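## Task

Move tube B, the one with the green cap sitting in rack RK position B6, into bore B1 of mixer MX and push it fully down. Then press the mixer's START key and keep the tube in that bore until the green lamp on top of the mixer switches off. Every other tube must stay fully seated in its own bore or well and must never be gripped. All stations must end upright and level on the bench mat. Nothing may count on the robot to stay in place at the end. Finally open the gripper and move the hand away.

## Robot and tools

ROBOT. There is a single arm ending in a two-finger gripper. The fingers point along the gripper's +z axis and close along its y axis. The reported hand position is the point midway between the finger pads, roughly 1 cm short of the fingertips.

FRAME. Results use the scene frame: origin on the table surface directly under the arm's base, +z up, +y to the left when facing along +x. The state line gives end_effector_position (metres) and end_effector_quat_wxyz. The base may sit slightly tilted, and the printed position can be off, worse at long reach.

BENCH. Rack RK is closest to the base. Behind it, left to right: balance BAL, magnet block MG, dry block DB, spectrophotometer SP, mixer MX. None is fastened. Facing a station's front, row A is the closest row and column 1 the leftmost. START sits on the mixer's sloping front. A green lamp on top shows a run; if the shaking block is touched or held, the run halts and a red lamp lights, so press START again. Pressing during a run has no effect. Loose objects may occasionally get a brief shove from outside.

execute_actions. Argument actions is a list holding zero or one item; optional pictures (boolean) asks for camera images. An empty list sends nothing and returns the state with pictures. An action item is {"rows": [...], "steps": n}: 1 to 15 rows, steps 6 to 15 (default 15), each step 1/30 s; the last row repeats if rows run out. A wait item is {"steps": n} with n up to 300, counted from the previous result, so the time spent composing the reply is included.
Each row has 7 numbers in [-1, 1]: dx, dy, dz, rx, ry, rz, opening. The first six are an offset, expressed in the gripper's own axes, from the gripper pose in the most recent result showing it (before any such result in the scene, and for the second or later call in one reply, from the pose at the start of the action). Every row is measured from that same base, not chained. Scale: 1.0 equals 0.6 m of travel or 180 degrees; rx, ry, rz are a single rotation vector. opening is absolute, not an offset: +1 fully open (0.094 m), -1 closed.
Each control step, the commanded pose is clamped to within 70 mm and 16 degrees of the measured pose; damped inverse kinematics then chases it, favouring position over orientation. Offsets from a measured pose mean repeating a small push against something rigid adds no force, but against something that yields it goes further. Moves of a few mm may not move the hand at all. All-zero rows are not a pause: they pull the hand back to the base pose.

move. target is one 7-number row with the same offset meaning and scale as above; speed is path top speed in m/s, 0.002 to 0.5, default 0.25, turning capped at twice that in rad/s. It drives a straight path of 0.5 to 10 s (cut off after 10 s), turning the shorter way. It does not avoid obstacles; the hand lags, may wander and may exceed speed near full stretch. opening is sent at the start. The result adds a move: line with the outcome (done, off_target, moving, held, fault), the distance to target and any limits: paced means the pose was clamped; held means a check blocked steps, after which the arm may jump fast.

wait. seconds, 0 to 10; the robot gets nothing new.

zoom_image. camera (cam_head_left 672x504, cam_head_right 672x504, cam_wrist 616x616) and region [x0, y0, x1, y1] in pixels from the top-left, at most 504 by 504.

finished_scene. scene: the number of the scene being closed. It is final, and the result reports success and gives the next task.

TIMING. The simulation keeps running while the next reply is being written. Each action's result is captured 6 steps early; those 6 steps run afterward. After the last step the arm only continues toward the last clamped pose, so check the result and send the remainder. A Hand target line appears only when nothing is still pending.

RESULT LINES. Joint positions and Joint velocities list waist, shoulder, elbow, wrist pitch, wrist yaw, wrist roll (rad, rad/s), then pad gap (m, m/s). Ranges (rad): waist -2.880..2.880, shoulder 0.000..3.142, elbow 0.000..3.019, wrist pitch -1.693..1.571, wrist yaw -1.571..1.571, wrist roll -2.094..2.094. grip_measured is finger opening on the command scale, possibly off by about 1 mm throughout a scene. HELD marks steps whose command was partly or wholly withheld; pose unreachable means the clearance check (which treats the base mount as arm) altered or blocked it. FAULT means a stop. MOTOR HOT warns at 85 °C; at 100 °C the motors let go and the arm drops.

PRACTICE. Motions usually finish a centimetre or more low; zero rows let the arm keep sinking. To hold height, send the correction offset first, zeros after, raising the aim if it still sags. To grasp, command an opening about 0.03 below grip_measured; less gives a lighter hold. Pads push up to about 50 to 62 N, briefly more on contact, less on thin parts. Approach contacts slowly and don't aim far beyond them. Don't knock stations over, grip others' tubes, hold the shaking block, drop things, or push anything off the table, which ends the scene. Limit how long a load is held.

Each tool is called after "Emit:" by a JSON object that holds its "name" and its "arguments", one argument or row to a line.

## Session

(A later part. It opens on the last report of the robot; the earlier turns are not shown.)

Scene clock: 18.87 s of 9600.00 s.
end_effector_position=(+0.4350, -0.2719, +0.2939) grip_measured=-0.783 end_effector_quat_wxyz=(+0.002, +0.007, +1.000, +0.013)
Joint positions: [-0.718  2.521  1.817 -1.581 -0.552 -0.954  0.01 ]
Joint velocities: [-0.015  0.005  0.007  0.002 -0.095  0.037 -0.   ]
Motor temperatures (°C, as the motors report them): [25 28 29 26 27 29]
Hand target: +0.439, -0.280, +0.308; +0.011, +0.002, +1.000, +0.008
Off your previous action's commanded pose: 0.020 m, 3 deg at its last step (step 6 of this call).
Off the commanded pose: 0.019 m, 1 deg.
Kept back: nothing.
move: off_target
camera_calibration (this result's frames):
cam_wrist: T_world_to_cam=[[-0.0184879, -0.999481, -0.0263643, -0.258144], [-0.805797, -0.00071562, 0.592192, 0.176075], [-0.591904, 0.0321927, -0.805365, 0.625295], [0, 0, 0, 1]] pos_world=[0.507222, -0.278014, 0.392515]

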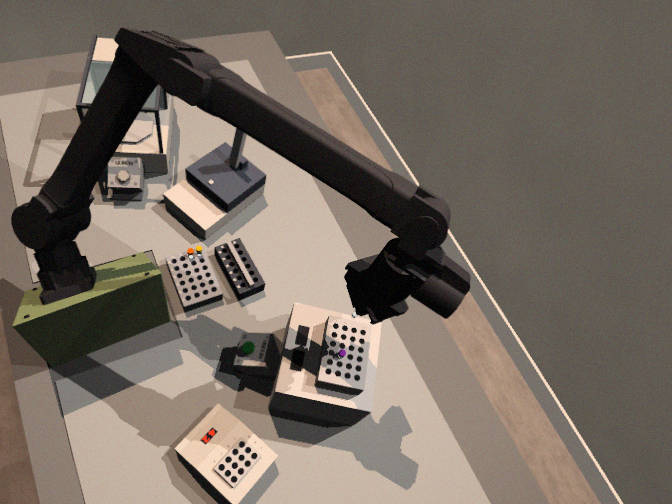

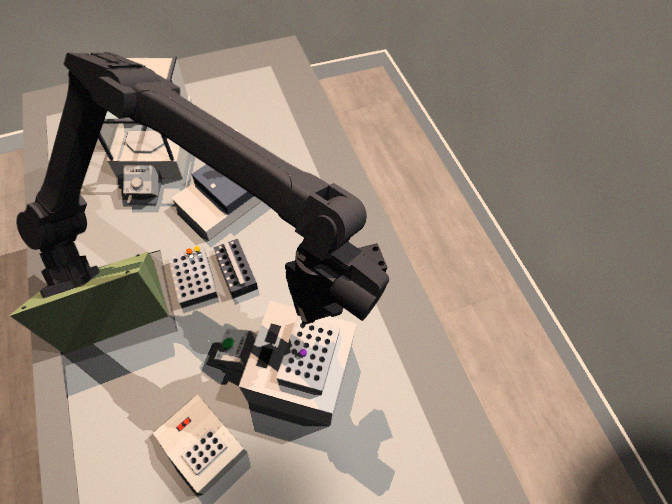

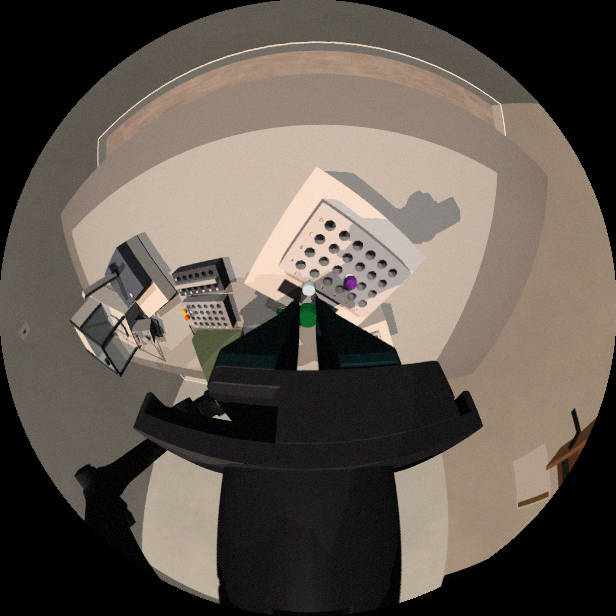

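Emit:
{"name": "zoom_image", "arguments": {
  "camera": "cam_wrist",
  "region": [260, 200, 400, 340]
}}

Emit:
{"name": "zoom_image", "arguments": {
  "camera": "cam_head_left",
  "region": [140, 220, 280, 330]
}}

Region (260, 200, 400, 340) of cam_wrist's 616x616 image, scaled by 3.600, with more detail than that image has.

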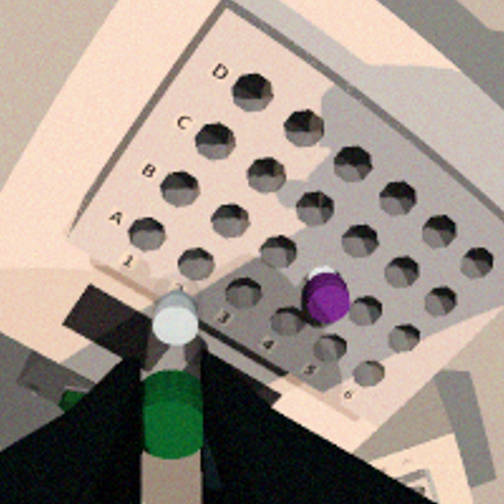

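Region (140, 220, 280, 330) of cam_head_left's 672x504 image, scaled by 3.600, with more detail than that image has; it fills the top 396 rows of this view, and the rest is white.

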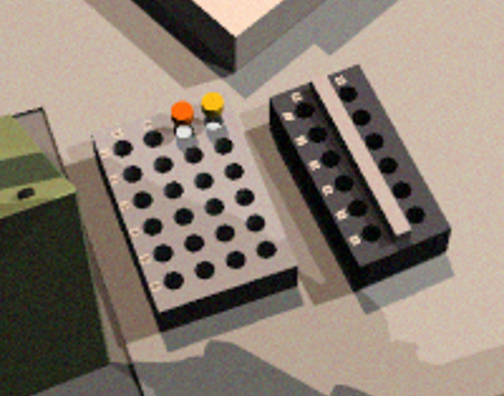

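Emit:
{"name": "zoom_image", "arguments": {
  "camera": "cam_wrist",
  "region": [275, 235, 345, 335]
}}

Region (275, 235, 345, 335) of cam_wrist's 616x616 image, scaled by 5.040, with more detail than that image has; it fills the left 353 columns of this view, and the rest is white.

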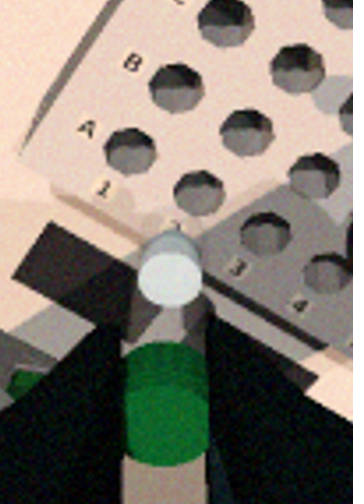

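Emit:
{"name": "execute_actions", "arguments": {
  "actions": [
    {"rows": [[-0.008,-0.012,-0.014,0.004,-0.005,0,-0.81],[-0.009,-0.011,-0.005,0.004,-0.005,0,-0.81],[-0.010,-0.010,0.004,0.004,-0.005,0,-0.81],[-0.011,-0.009,0.013,0.0045,-0.004,0,-0.81],[-0.012,-0.008,0.022,0.0045,-0.004,0,-0.81],[-0.013,-0.007,0.031,0.0045,-0.004,0,-0.81],[-0.013,-0.007,0.040,0.0045,-0.004,0,-0.81],[-0.013,-0.007,0.048,0.0045,-0.004,0,-0.81],[-0.013,-0.007,0.055,0.0045,-0.004,0,-0.81],[-0.013,-0.007,0.061,0.0045,-0.004,0,-0.81],[-0.013,-0.007,0.066,0.0045,-0.004,0,-0.81],[-0.013,-0.007,0.070,0.0045,-0.004,0,-0.81]], "steps": 15}
  ]
}}

Emit:
{"name": "execute_actions", "arguments": {
  "actions": [
    {"steps": 14}
  ],
  "pictures": true
}}

Emit:
{"name": "zoom_image", "arguments": {
  "camera": "cam_wrist",
  "region": [270, 235, 370, 335]
}}

Scene clock: 20.60 s of 9600.00 s.
end_effector_position=(+0.4366, -0.2768, +0.2806) grip_measured=-0.783 end_effector_quat_wxyz=(+0.014, +0.006, +1.000, +0.010)
Joint positions: [-0.713  2.521  1.781 -1.519 -0.572 -0.938  0.01 ]
Joint velocities: [ 0.093 -0.015 -0.359  0.359 -0.11   0.095 -0.001]
Motor temperatures (°C, as the motors report them): [25 28 30 26 27 29]
Steps of this call (steps 1 to 43: nothing new was sent; steps 44 to 52: the first 9 steps of this action). Readings (end_effector_position):
44: (+0.4350, -0.2719, +0.2939)
45: (+0.4351, -0.2719, +0.2939)
47: (+0.4361, -0.2724, +0.2937)
51: (+0.4374, -0.2765, +0.2852)
52: the state above

Scene clock: 21.07 s of 9600.00 s.
end_effector_position=(+0.4389, -0.2706, +0.2540) grip_measured=-0.783 end_effector_quat_wxyz=(+0.004, +0.007, +1.000, +0.012)
Joint positions: [-0.679  2.523  1.734 -1.472 -0.581 -0.916  0.01 ]
Joint velocities: [-0.005  0.015  0.007 -0.012 -0.022  0.037  0.   ]
Motor temperatures (°C, as the motors report them): [25 28 30 26 27 29]
Hand target: +0.443, -0.275, +0.252; +0.008, +0.007, +1.000, +0.007
Off the commanded pose: 0.006 m, 1 deg.
Kept back: nothing.
Steps of this call (steps 1 to 6: the last 6 steps of your previous action; steps 7 to 14: nothing new was sent). Readings (end_effector_position):
1: (+0.4356, -0.2767, +0.2756)
2: (+0.4348, -0.2762, +0.2707)
4: (+0.4344, -0.2743, +0.2620)
8: (+0.4379, -0.2710, +0.2547)
14: the state above
camera_calibration (this result's frames):
cam_wrist: T_world_to_cam=[[-0.0178239, -0.999554, -0.023954, -0.258726], [-0.808942, 0.000336387, 0.587888, 0.205578], [-0.587618, 0.0298558, -0.808588, 0.59376], [0, 0, 0, 1]] pos_world=[0.510594, -0.276407, 0.353053]

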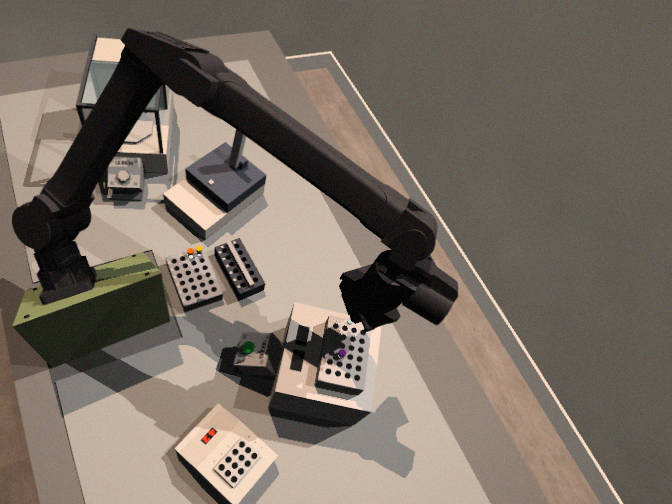

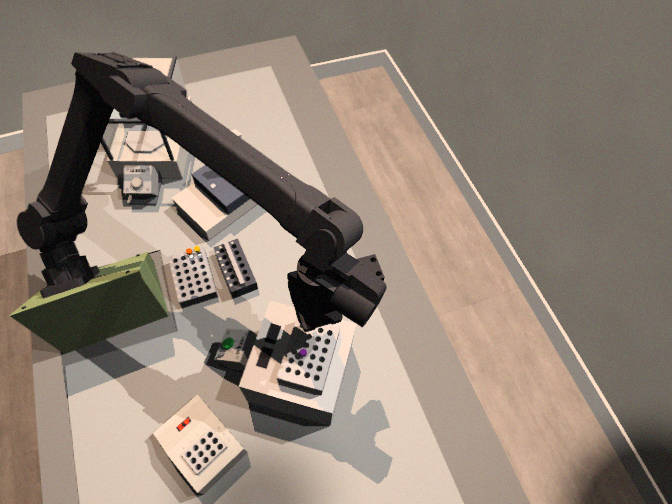

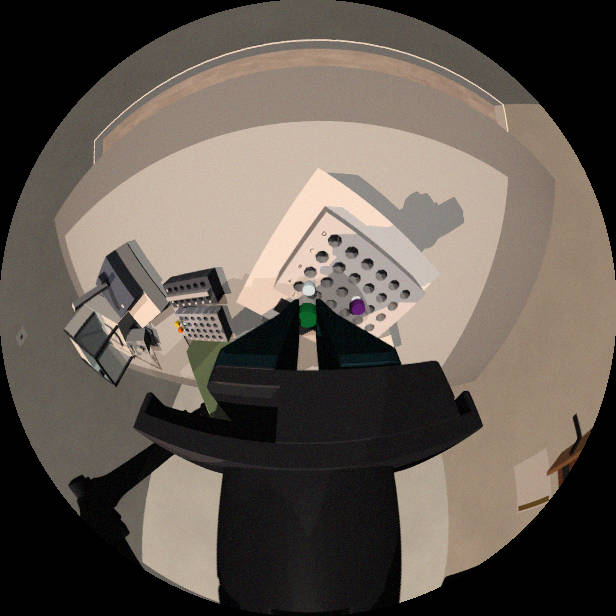

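Region (270, 235, 370, 335) of cam_wrist's 616x616 image, scaled by 5.040, with more detail than that image has.

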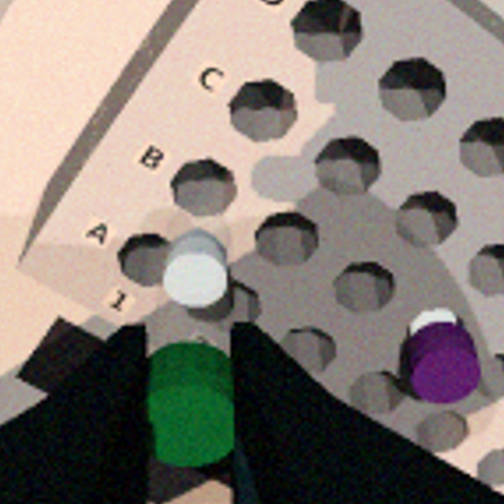

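Emit:
{"name": "execute_actions", "arguments": {
  "actions": [
    {"rows": [[-0.007,-0.008,0.005,0.003,-0.0025,0,-0.81],[-0.007,-0.0083,0.007,0.003,-0.0025,0,-0.81],[-0.007,-0.0086,0.009,0.003,-0.0025,0,-0.81],[-0.007,-0.0088,0.011,0.003,-0.0025,0,-0.81],[-0.007,-0.009,0.013,0.003,-0.0025,0,-0.81],[-0.007,-0.009,0.015,0.003,-0.0025,0,-0.81],[-0.007,-0.009,0.017,0.003,-0.0025,0,-0.81],[-0.007,-0.009,0.019,0.003,-0.0025,0,-0.81],[-0.007,-0.009,0.021,0.003,-0.0025,0,-0.81],[-0.007,-0.009,0.023,0.003,-0.0025,0,-0.81],[-0.007,-0.009,0.025,0.003,-0.0025,0,-0.81],[-0.007,-0.009,0.027,0.003,-0.0025,0,-0.81],[-0.007,-0.009,0.029,0.003,-0.0025,0,-0.81],[-0.007,-0.009,0.030,0.003,-0.0025,0,-0.81]], "steps": 15}
  ]
}}

Emit:
{"name": "execute_actions", "arguments": {
  "actions": [
    {"steps": 14}
  ],
  "pictures": true
}}

Emit:
{"name": "zoom_image", "arguments": {
  "camera": "cam_wrist",
  "region": [270, 245, 350, 325]
}}

Scene clock: 21.77 s of 9600.00 s.
end_effector_position=(+0.4405, -0.2730, +0.2524) grip_measured=-0.783 end_effector_quat_wxyz=(+0.010, +0.005, +1.000, +0.009)
Joint positions: [-0.679  2.523  1.73  -1.452 -0.586 -0.911  0.01 ]
Joint velocities: [ 0.005 -0.015 -0.071  0.085  0.007  0.007  0.001]
Motor temperatures (°C, as the motors report them): [25 28 30 26 27 29]
Steps of this call (steps 1 to 12: nothing new was sent; steps 13 to 21: the first 9 steps of this action). Readings (end_effector_position):
13: (+0.4389, -0.2707, +0.2540)
14: (+0.4391, -0.2707, +0.2540)
16: (+0.4397, -0.2713, +0.2540)
20: (+0.4407, -0.2727, +0.2531)
21: the state above

Scene clock: 22.23 s of 9600.00 s.
end_effector_position=(+0.4391, -0.2730, +0.2452) grip_measured=-0.783 end_effector_quat_wxyz=(+0.010, +0.007, +1.000, +0.009)
Joint positions: [-0.675  2.523  1.712 -1.433 -0.589 -0.903  0.01 ]
Joint velocities: [-0.015  0.005  0.002  0.002 -0.022 -0.066  0.   ]
Motor temperatures (°C, as the motors report them): [25 28 30 26 27 29]
Hand target: +0.443, -0.275, +0.236; +0.008, +0.006, +1.000, +0.008
Off the commanded pose: 0.011 m, 0 deg.
Kept back: nothing.
Steps of this call (steps 1 to 6: the last 6 steps of your previous action; steps 7 to 14: nothing new was sent). Readings (end_effector_position):
1: (+0.4401, -0.2733, +0.2516)
2: (+0.4397, -0.2735, +0.2506)
4: (+0.4388, -0.2737, +0.2486)
8: (+0.4383, -0.2735, +0.2460)
14: the state above
camera_calibration (this result's frames):
cam_wrist: T_world_to_cam=[[-0.0183025, -0.999659, -0.0186428, -0.262475], [-0.815683, 0.00414587, 0.578485, 0.217194], [-0.57821, 0.0257943, -0.81548, 0.583289], [0, 0, 0, 1]] pos_world=[0.509621, -0.278331, 0.345124]

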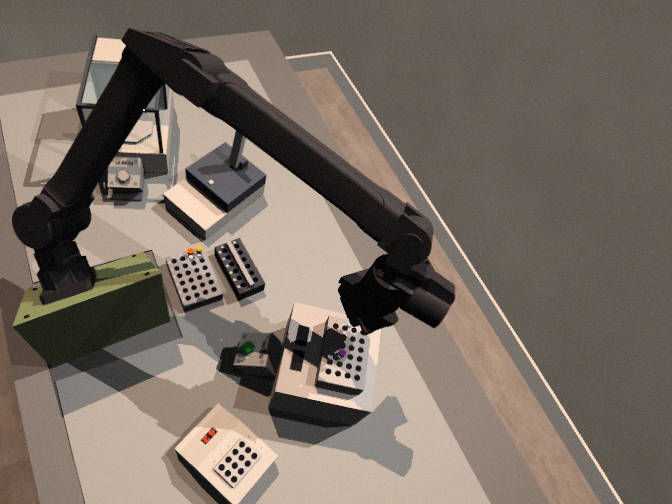

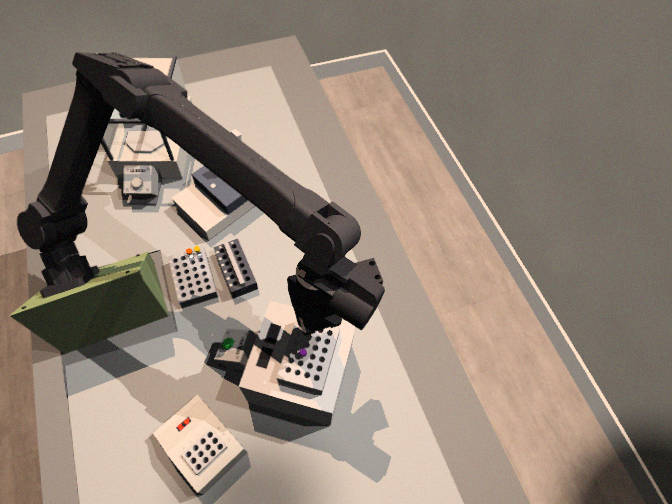

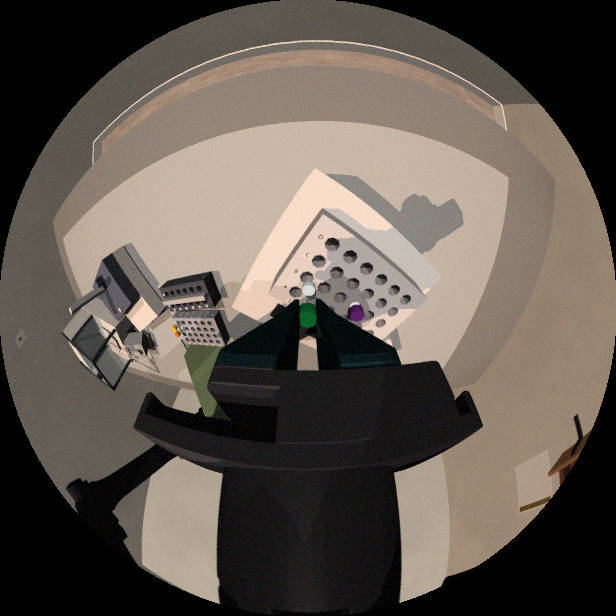

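Region (270, 245, 350, 325) of cam_wrist's 616x616 image, scaled by 6.300, with more detail than that image has.

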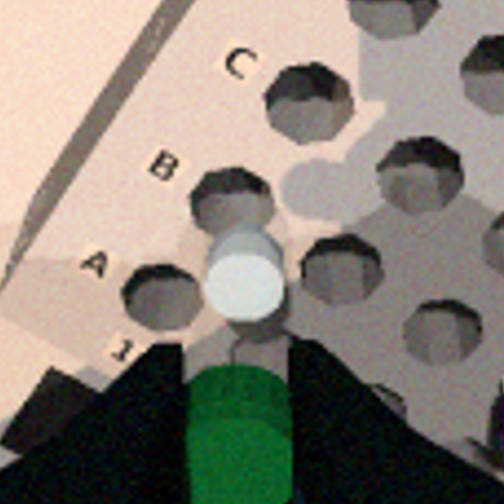

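Emit:
{"name": "execute_actions", "arguments": {
  "actions": [
    {"rows": [[-0.0063,-0.003,0.016,0.0005,0.001,0,-0.81],[-0.006,-0.0022,0.017,0.0005,0.001,0,-0.81],[-0.006,-0.0015,0.018,0.0005,0.0015,0,-0.81],[-0.006,-0.001,0.0195,0.0005,0.0015,0,-0.81],[-0.006,-0.0005,0.021,0.0005,0.002,0,-0.81],[-0.006,-0.0005,0.0225,0.0005,0.002,0,-0.81],[-0.006,-0.0005,0.024,0.0005,0.002,0,-0.81],[-0.006,-0.0005,0.0255,0.0005,0.002,0,-0.81],[-0.006,-0.0005,0.027,0.0005,0.002,0,-0.81],[-0.006,-0.0005,0.028,0.0005,0.002,0,-0.81]], "steps": 12}
  ]
}}

Emit:
{"name": "execute_actions", "arguments": {
  "actions": [
    {"steps": 14}
  ],
  "pictures": true
}}

Emit:
{"name": "zoom_image", "arguments": {
  "camera": "cam_wrist",
  "region": [270, 245, 350, 325]
}}

Scene clock: 22.77 s of 9600.00 s.
end_effector_position=(+0.4387, -0.2727, +0.2433) grip_measured=-0.783 end_effector_quat_wxyz=(+0.011, +0.008, +1.000, +0.010)
Joint positions: [-0.673  2.523  1.707 -1.429 -0.592 -0.901  0.01 ]
Joint velocities: [ 0.024  0.005 -0.066  0.037 -0.066 -0.007 -0.   ]
Motor temperatures (°C, as the motors report them): [25 28 30 26 27 29]
Steps of this call (steps 1 to 10: nothing new was sent; steps 11 to 16: the first 6 steps of this action). Readings (end_effector_position):
11: (+0.4392, -0.2730, +0.2452)
12: (+0.4394, -0.2729, +0.2452)
14: (+0.4391, -0.2727, +0.2445)
16: the state above

Scene clock: 23.23 s of 9600.00 s.
end_effector_position=(+0.4392, -0.2706, +0.2368) grip_measured=-0.783 end_effector_quat_wxyz=(+0.008, +0.007, +1.000, +0.011)
Joint positions: [-0.664  2.523  1.695 -1.417 -0.595 -0.896  0.01 ]
Joint velocities: [-0.005 -0.005  0.002  0.007  0.081 -0.007 -0.001]
Motor temperatures (°C, as the motors report them): [25 28 30 26 27 29]
Hand target: +0.443, -0.273, +0.228; +0.007, +0.007, +1.000, +0.009
Off the commanded pose: 0.009 m, 0 deg.
Kept back: nothing.
Steps of this call (steps 1 to 6: the last 6 steps of your previous action; steps 7 to 14: nothing new was sent). Readings (end_effector_position):
1: (+0.4384, -0.2725, +0.2423)
2: (+0.4382, -0.2724, +0.2414)
4: (+0.4382, -0.2719, +0.2394)
8: (+0.4388, -0.2709, +0.2371)
14: the state above
camera_calibration (this result's frames):
cam_wrist: T_world_to_cam=[[-0.0190228, -0.999583, -0.021732, -0.259169], [-0.813471, 0.00283641, 0.581599, 0.220133], [-0.581294, 0.028742, -0.813185, 0.578032], [0, 0, 0, 1]] pos_world=[0.510148, -0.2763, 0.336386]

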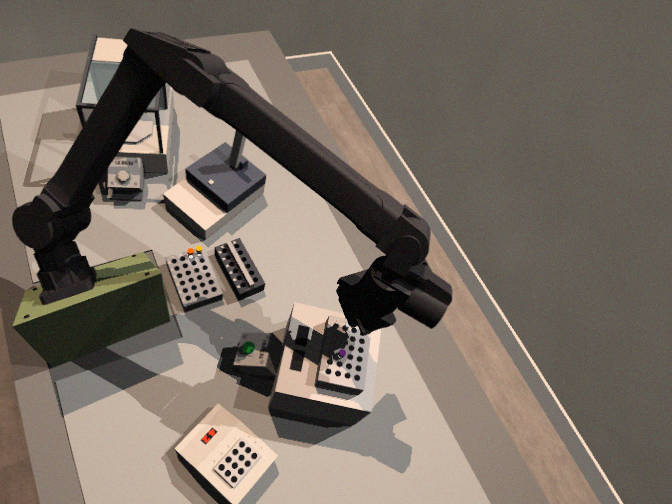

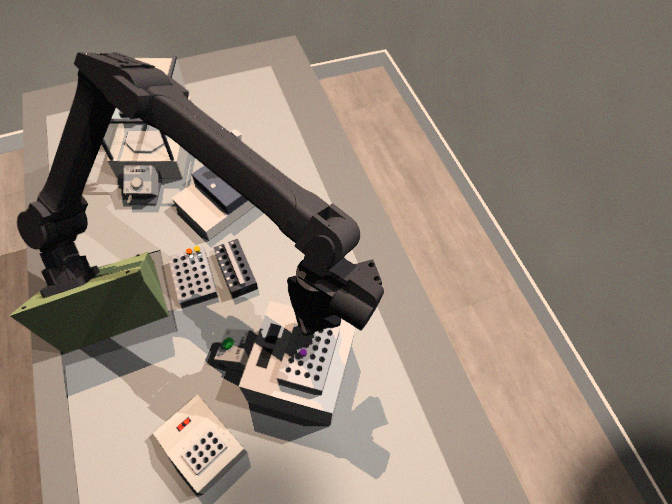

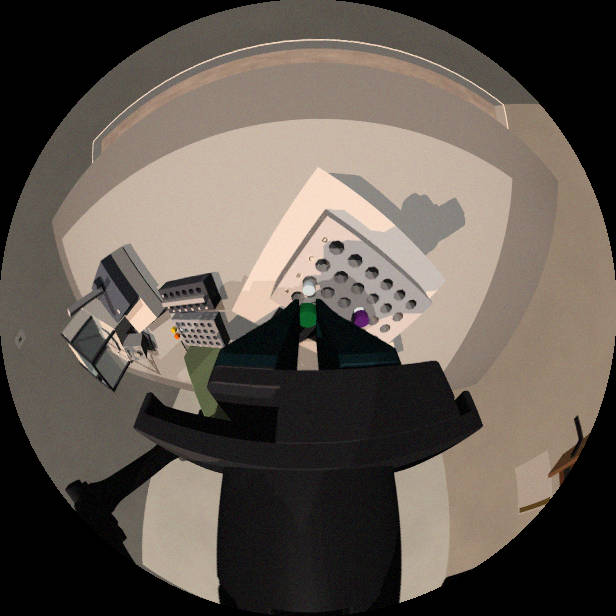

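Region (270, 245, 350, 325) of cam_wrist's 616x616 image, scaled by 6.300, with more detail than that image has.

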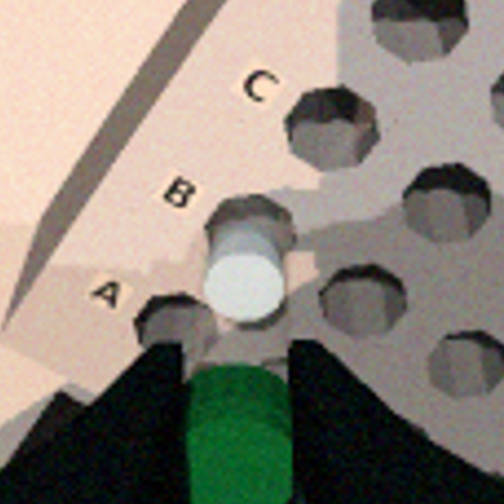

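Emit:
{"name": "execute_actions", "arguments": {
  "actions": [
    {"rows": [[-0.0057,-0.0045,0.0155,0.001,0.0007,0,-0.81],[-0.0057,-0.0045,0.017,0.001,0.0007,0,-0.81],[-0.0057,-0.0046,0.0185,0.001,0.0007,0,-0.81],[-0.0057,-0.0046,0.020,0.001,0.0007,0,-0.81],[-0.0057,-0.0047,0.0215,0.001,0.0007,0,-0.81],[-0.0057,-0.0047,0.023,0.001,0.0007,0,-0.81],[-0.0057,-0.0047,0.0245,0.001,0.0007,0,-0.81],[-0.0057,-0.0048,0.026,0.001,0.0007,0,-0.81],[-0.0057,-0.0048,0.0275,0.001,0.0007,0,-0.81],[-0.0057,-0.0048,0.029,0.001,0.0007,0,-0.81],[-0.0057,-0.0049,0.0305,0.001,0.0007,0,-0.81],[-0.0057,-0.0049,0.032,0.001,0.0007,0,-0.81],[-0.0057,-0.0049,0.0335,0.001,0.0007,0,-0.81],[-0.0057,-0.005,0.035,0.001,0.0007,0,-0.81],[-0.0057,-0.005,0.036,0.001,0.0007,0,-0.81]], "steps": 15}
  ]
}}

Emit:
{"name": "execute_actions", "arguments": {
  "actions": [
    {"steps": 13}
  ],
  "pictures": true
}}

Emit:
{"name": "zoom_image", "arguments": {
  "camera": "cam_wrist",
  "region": [270, 245, 350, 325]
}}

Scene clock: 24.07 s of 9600.00 s.
end_effector_position=(+0.4392, -0.2714, +0.2335) grip_measured=-0.783 end_effector_quat_wxyz=(+0.011, +0.007, +1.000, +0.010)
Joint positions: [-0.663  2.523  1.686 -1.402 -0.599 -0.892  0.01 ]
Joint velocities: [-0.005  0.005 -0.017  0.027  0.022 -0.037 -0.001]
Motor temperatures (°C, as the motors report them): [25 29 30 26 27 29]
Steps of this call (steps 1 to 16: nothing new was sent; steps 17 to 25: the first 9 steps of this action). Readings (end_effector_position):
17: (+0.4393, -0.2706, +0.2368)
18: (+0.4394, -0.2706, +0.2368)
20: (+0.4399, -0.2710, +0.2367)
24: (+0.4394, -0.2714, +0.2341)
25: the state above

Scene clock: 24.50 s of 9600.00 s.
end_effector_position=(+0.4404, -0.2722, +0.2330) grip_measured=-0.783 end_effector_quat_wxyz=(+0.014, +0.008, +1.000, +0.010)
Joint positions: [-0.663  2.523  1.685 -1.393 -0.604 -0.886  0.01 ]
Joint velocities: [ 0.005 -0.005 -0.002 -0.002 -0.007  0.007  0.   ]
Motor temperatures (°C, as the motors report them): [25 29 30 26 27 29]
Hand target: +0.443, -0.273, +0.215; +0.007, +0.007, +1.000, +0.010
Off the commanded pose: 0.018 m, 1 deg.
Kept back: nothing.
Steps of this call (steps 1 to 6: the last 6 steps of your previous action; steps 7 to 13: nothing new was sent). Readings (end_effector_position):
1: (+0.4394, -0.2715, +0.2334)
2: (+0.4397, -0.2717, +0.2334)
4: (+0.4403, -0.2720, +0.2334)
8: (+0.4404, -0.2722, +0.2330)
13: the state above
camera_calibration (this result's frames):
cam_wrist: T_world_to_cam=[[-0.0212969, -0.999589, -0.0192034, -0.26038], [-0.820441, 0.00649703, 0.571694, 0.229655], [-0.571334, 0.0279305, -0.820242, 0.572651], [0, 0, 0, 1]] pos_world=[0.510048, -0.27776, 0.33342]

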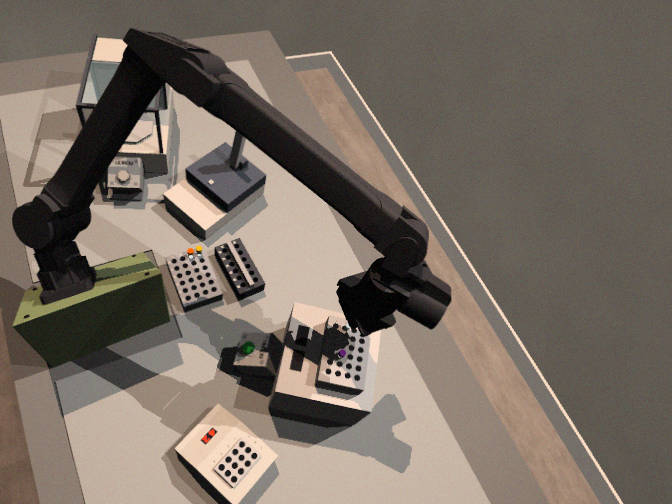

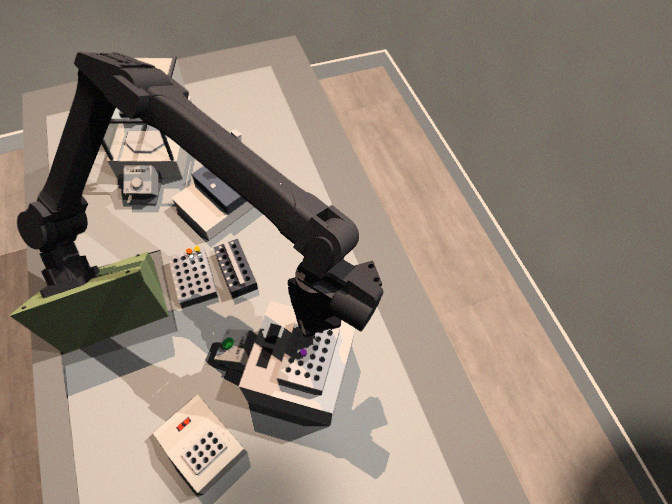

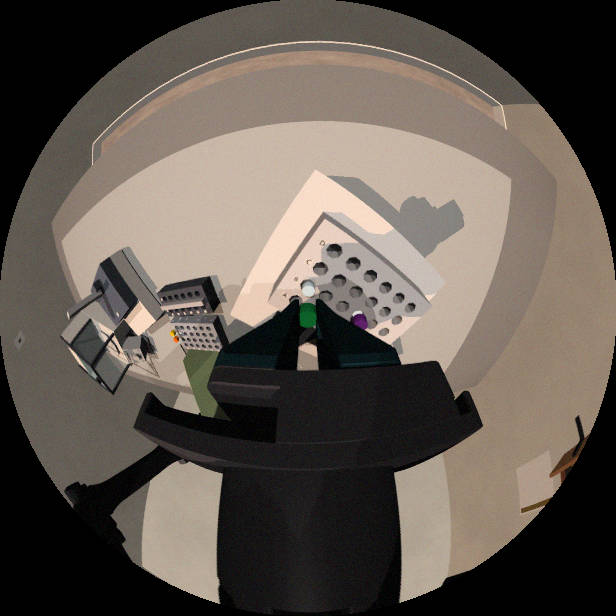

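Region (270, 245, 350, 325) of cam_wrist's 616x616 image, scaled by 6.300, with more detail than that image has.

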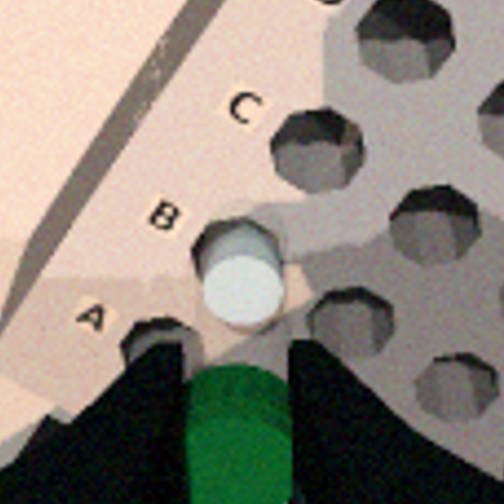

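Emit:
{"name": "execute_actions", "arguments": {
  "actions": [
    {"rows": [[-0.004,-0.003,0.020,0.0,0.003,0.001,-0.81],[-0.002,-0.002,0.016,-0.001,0.005,0.003,-0.81],[0.0,-0.0006,0.014,-0.002,0.007,0.004,-0.81],[0.001,0.0,0.014,-0.0025,0.008,0.0046,-0.81],[0.002,0.0006,0.014,-0.003,0.0092,0.0052,-0.81],[0.003,0.0011,0.014,-0.0035,0.0103,0.0058,-0.81],[0.004,0.0017,0.014,-0.004,0.0114,0.0065,-0.81],[0.005,0.0022,0.014,-0.0045,0.0125,0.007,-0.81]], "steps": 14}
  ]
}}

Emit:
{"name": "execute_actions", "arguments": {
  "actions": [
    {"steps": 8}
  ],
  "pictures": true
}}

Emit:
{"name": "zoom_image", "arguments": {
  "camera": "cam_wrist",
  "region": [270, 245, 350, 325]
}}

Scene clock: 25.60 s of 9600.00 s.
end_effector_position=(+0.4385, -0.2719, +0.2329) grip_measured=-0.783 end_effector_quat_wxyz=(+0.010, +0.011, +1.000, +0.009)
Joint positions: [-0.663  2.523  1.685 -1.4   -0.596 -0.885  0.01 ]
Joint velocities: [-0.005 -0.005 -0.007 -0.066 -0.022 -0.007  0.   ]
Motor temperatures (°C, as the motors report them): [25 29 30 26 27 29]
Steps of this call (steps 1 to 25: nothing new was sent; steps 26 to 33: the first 8 steps of this action). Readings (end_effector_position):
26: (+0.4404, -0.2722, +0.2330)
27: (+0.4404, -0.2722, +0.2330)
29: (+0.4401, -0.2724, +0.2329)
33: the state above

Scene clock: 25.87 s of 9600.00 s.
end_effector_position=(+0.4377, -0.2713, +0.2329) grip_measured=-0.783 end_effector_quat_wxyz=(+0.008, +0.012, +1.000, +0.010)
Joint positions: [-0.663  2.523  1.685 -1.404 -0.594 -0.885  0.01 ]
Joint velocities: [-0.005 -0.005 -0.002 -0.012 -0.037  0.037 -0.001]
Motor temperatures (°C, as the motors report them): [25 29 30 26 27 29]
Hand target: +0.438, -0.270, +0.224; -0.005, +0.019, +1.000, +0.017
Off the commanded pose: 0.008 m, 2 deg.
Kept back: nothing.
Steps of this call (steps 1 to 6: the last 6 steps of your previous action; steps 7 to 8: nothing new was sent). Readings (end_effector_position):
1: (+0.4382, -0.2717, +0.2329)
2: (+0.4380, -0.2715, +0.2329)
4: (+0.4377, -0.2714, +0.2329)
8: the state above
camera_calibration (this result's frames):
cam_wrist: T_world_to_cam=[[-0.0284315, -0.999389, -0.0203351, -0.256152], [-0.813003, 0.0112837, 0.58215, 0.223098], [-0.581565, 0.0330839, -0.812827, 0.575222], [0, 0, 0, 1]] pos_world=[0.508626, -0.277544, 0.332471]

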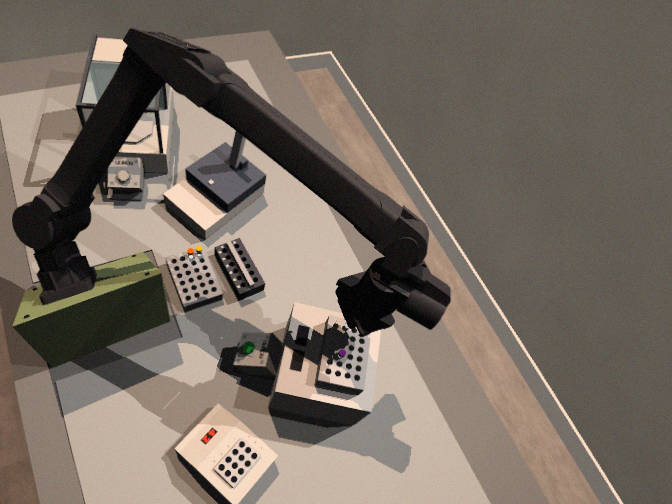

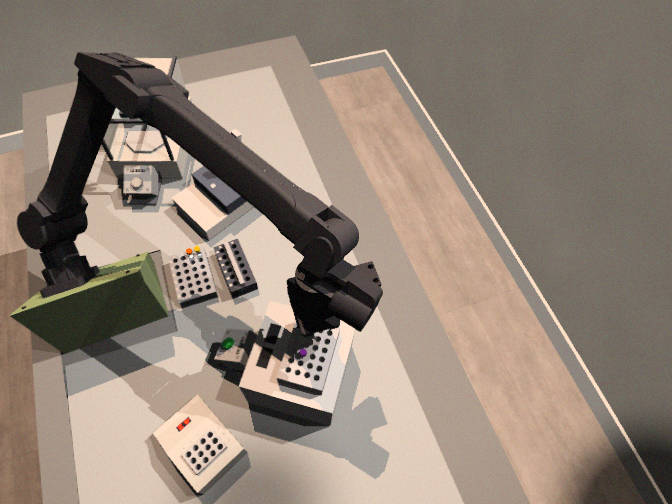

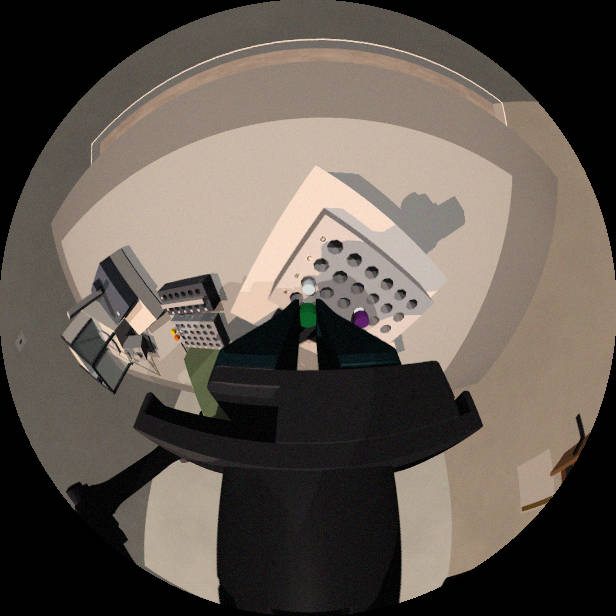

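Region (270, 245, 350, 325) of cam_wrist's 616x616 image, scaled by 6.300, with more detail than that image has.

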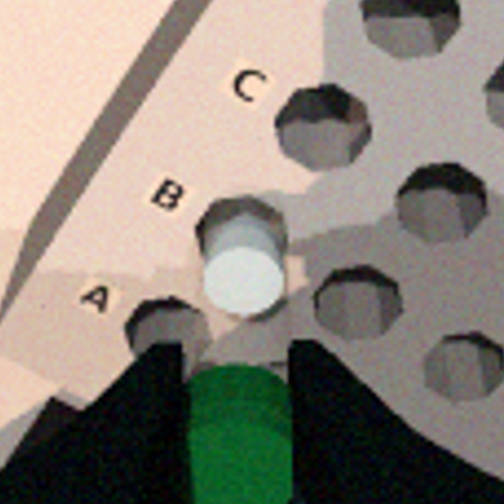

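Emit:
{"name": "zoom_image", "arguments": {
  "camera": "cam_wrist",
  "region": [292, 268, 326, 302]
}}

Region (292, 268, 326, 302) of cam_wrist's 616x616 image, scaled by 14.824, with more detail than that image has.

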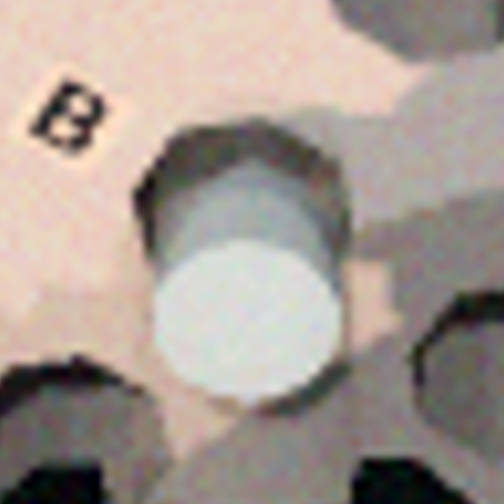

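Emit:
{"name": "execute_actions", "arguments": {
  "actions": [
    {"rows": [[0.0002,0.0016,0.014,-0.005,0.0075,0.0054,-0.81],[0.0003,0.002,0.014,-0.0054,0.0077,0.0057,-0.81],[0.0004,0.0023,0.014,-0.0058,0.0078,0.0059,-0.81]], "steps": 10}
  ]
}}

Emit:
{"name": "execute_actions", "arguments": {
  "actions": [
    {"steps": 7}
  ],
  "pictures": true
}}

Emit:
{"name": "zoom_image", "arguments": {
  "camera": "cam_wrist",
  "region": [292, 268, 326, 302]
}}

Scene clock: 26.80 s of 9600.00 s.
end_effector_position=(+0.4375, -0.2712, +0.2329) grip_measured=-0.783 end_effector_quat_wxyz=(+0.008, +0.012, +1.000, +0.011)
Joint positions: [-0.663  2.523  1.685 -1.405 -0.594 -0.885  0.01 ]
Joint velocities: [-0.015 -0.005 -0.007 -0.002 -0.081  0.007  0.   ]
Motor temperatures (°C, as the motors report them): [26 29 30 26 27 29]
Steps of this call (steps 1 to 24: nothing new was sent; steps 25 to 28: the first 4 steps of this action). Readings (end_effector_position):
25: (+0.4377, -0.2713, +0.2329)
26: (+0.4377, -0.2713, +0.2329)
28: the state above

Scene clock: 27.03 s of 9600.00 s.
end_effector_position=(+0.4374, -0.2710, +0.2329) grip_measured=-0.783 end_effector_quat_wxyz=(+0.008, +0.012, +1.000, +0.011)
Joint positions: [-0.663  2.523  1.685 -1.406 -0.594 -0.885  0.01 ]
Joint velocities: [ 0.005 -0.005  0.002  0.002  0.007 -0.095  0.001]
Motor temperatures (°C, as the motors report them): [26 29 30 26 27 29]
Hand target: +0.438, -0.270, +0.225; -0.004, +0.021, +1.000, +0.020
Off the commanded pose: 0.008 m, 2 deg.
Kept back: nothing.
Steps of this call (steps 1 to 6: the last 6 steps of your previous action; step 7: nothing new was sent). Readings (end_effector_position):
1: (+0.4375, -0.2711, +0.2329)
2: (+0.4374, -0.2710, +0.2329)
4: (+0.4374, -0.2710, +0.2329)
7: the state above
camera_calibration (this result's frames):
cam_wrist: T_world_to_cam=[[-0.0294793, -0.999333, -0.021569, -0.255073], [-0.812413, 0.0113828, 0.582971, 0.222464], [-0.582337, 0.0347085, -0.812206, 0.5757], [0, 0, 0, 1]] pos_world=[0.508465, -0.277417, 0.332395]

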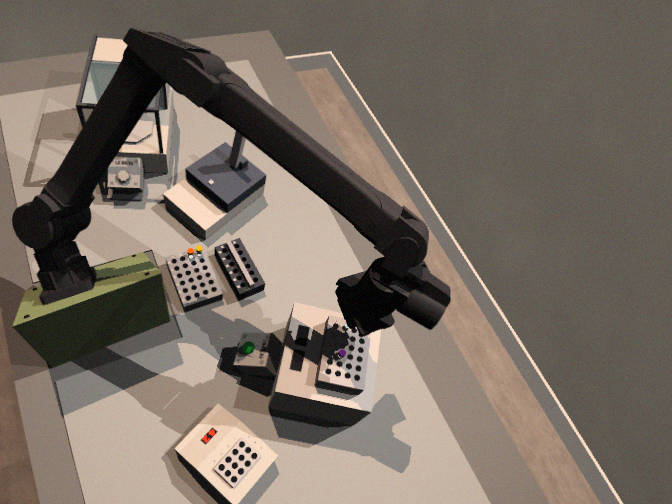

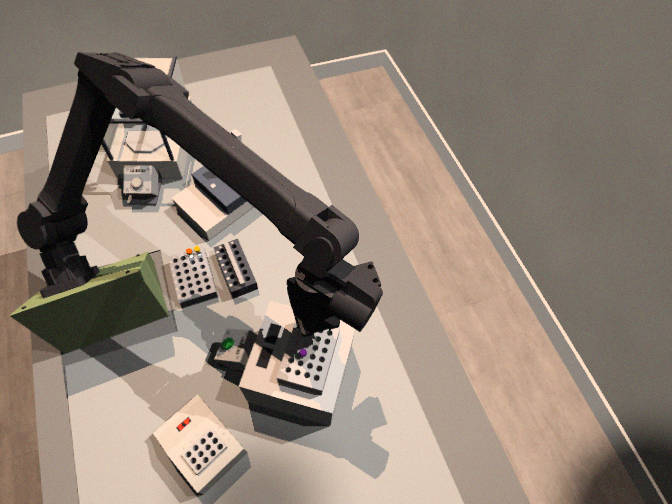

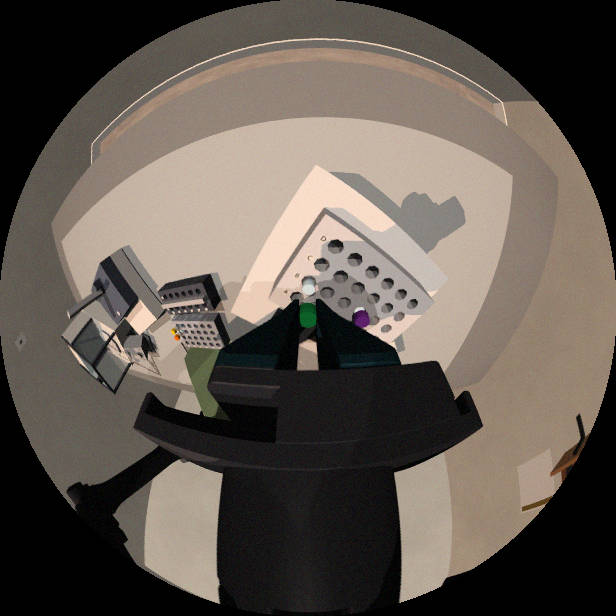

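Region (292, 268, 326, 302) of cam_wrist's 616x616 image, scaled by 14.824, with more detail than that image has.

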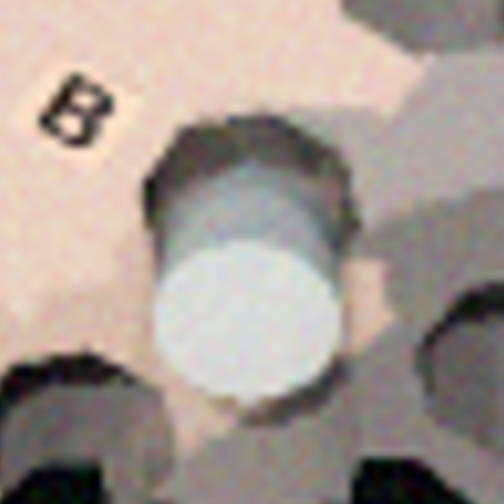

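Emit:
{"name": "execute_actions", "arguments": {
  "actions": [
    {"rows": [[-0.002,-0.001,0.015,-0.002,0.005,0.003,-0.81],[-0.0035,-0.0035,0.0165,0.0001,0.0031,0.0013,-0.81],[-0.0035,-0.0035,0.018,0.0001,0.0031,0.0013,-0.81],[-0.0035,-0.0035,0.0195,0.0001,0.0031,0.0013,-0.81],[-0.0035,-0.0036,0.021,0.0001,0.0031,0.0013,-0.81],[-0.0035,-0.0036,0.0225,0.0001,0.0031,0.0013,-0.81],[-0.0035,-0.0036,0.024,0.0001,0.0031,0.0013,-0.81],[-0.0035,-0.0037,0.0255,0.0001,0.0031,0.0013,-0.81],[-0.0035,-0.0037,0.027,0.0001,0.0031,0.0013,-0.81]], "steps": 15}
  ]
}}

Emit:
{"name": "execute_actions", "arguments": {
  "actions": [
    {"steps": 8}
  ],
  "pictures": true
}}

Emit:
{"name": "zoom_image", "arguments": {
  "camera": "cam_wrist",
  "region": [292, 268, 326, 302]
}}

Scene clock: 27.80 s of 9600.00 s.
end_effector_position=(+0.4382, -0.2714, +0.2329) grip_measured=-0.783 end_effector_quat_wxyz=(+0.009, +0.013, +1.000, +0.010)
Joint positions: [-0.663  2.523  1.685 -1.403 -0.597 -0.882  0.01 ]
Joint velocities: [ 0.015 -0.005 -0.002  0.022  0.051 -0.037 -0.001]
Motor temperatures (°C, as the motors report them): [26 29 30 26 27 29]
Steps of this call (steps 1 to 14: nothing new was sent; steps 15 to 23: the first 9 steps of this action). Readings (end_effector_position):
15: (+0.4374, -0.2710, +0.2329)
16: (+0.4374, -0.2710, +0.2329)
18: (+0.4374, -0.2710, +0.2329)
22: (+0.4381, -0.2713, +0.2329)
23: the state above

Scene clock: 28.07 s of 9600.00 s.
end_effector_position=(+0.4383, -0.2714, +0.2329) grip_measured=-0.783 end_effector_quat_wxyz=(+0.010, +0.014, +1.000, +0.010)
Joint positions: [-0.663  2.523  1.685 -1.402 -0.597 -0.88   0.01 ]
Joint velocities: [-0.024  0.005 -0.007 -0.022 -0.022  0.037 -0.   ]
Motor temperatures (°C, as the motors report them): [26 29 30 26 27 29]
Hand target: +0.439, -0.273, +0.217; +0.003, +0.014, +1.000, +0.011
Off the commanded pose: 0.016 m, 1 deg.
Kept back: nothing.
Steps of this call (steps 1 to 6: the last 6 steps of your previous action; steps 7 to 8: nothing new was sent). Readings (end_effector_position):
1: (+0.4383, -0.2713, +0.2329)
2: (+0.4383, -0.2714, +0.2329)
4: (+0.4383, -0.2714, +0.2329)
8: the state above
camera_calibration (this result's frames):
cam_wrist: T_world_to_cam=[[-0.0323105, -0.999259, -0.0208944, -0.254312], [-0.814693, 0.0142209, 0.579718, 0.225698], [-0.578991, 0.0357535, -0.814549, 0.575587], [0, 0, 0, 1]] pos_world=[0.508918, -0.277913, 0.332689]

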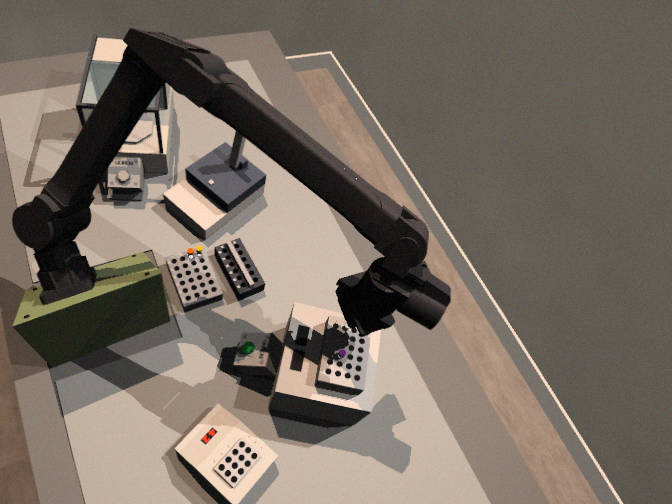

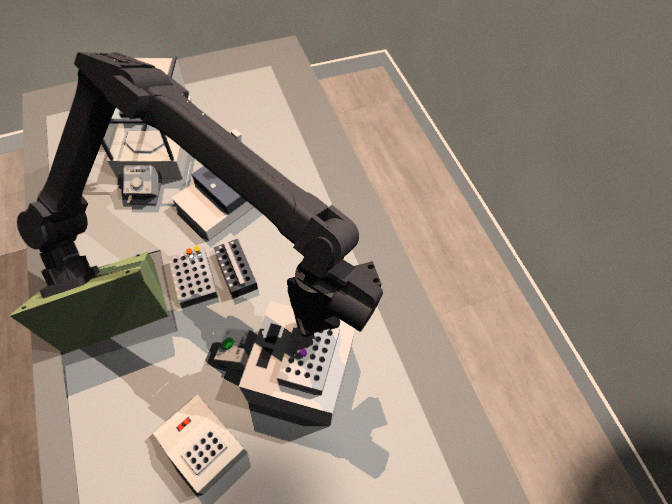

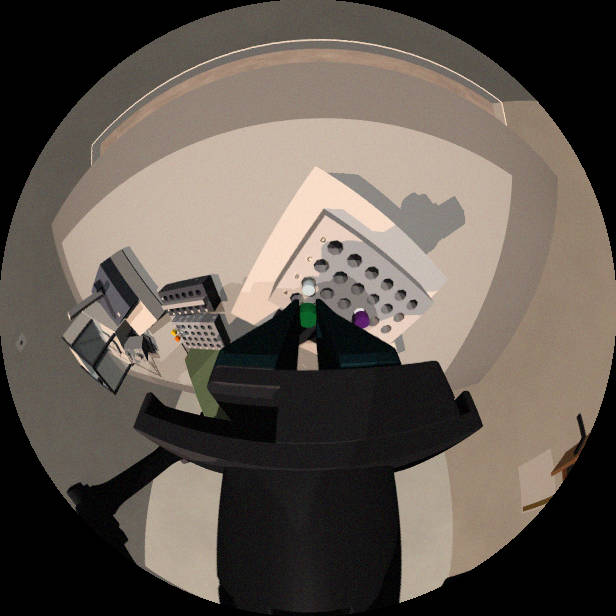

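Region (292, 268, 326, 302) of cam_wrist's 616x616 image, scaled by 14.824, with more detail than that image has.

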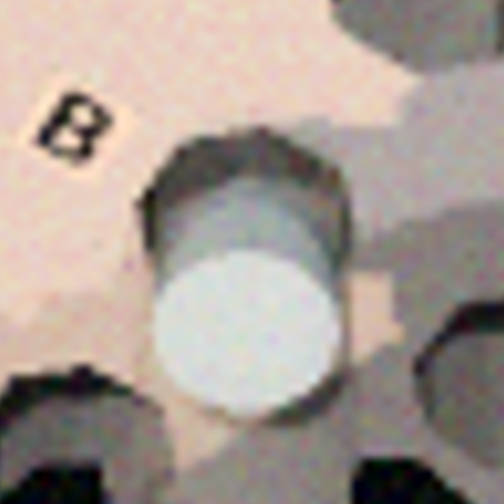

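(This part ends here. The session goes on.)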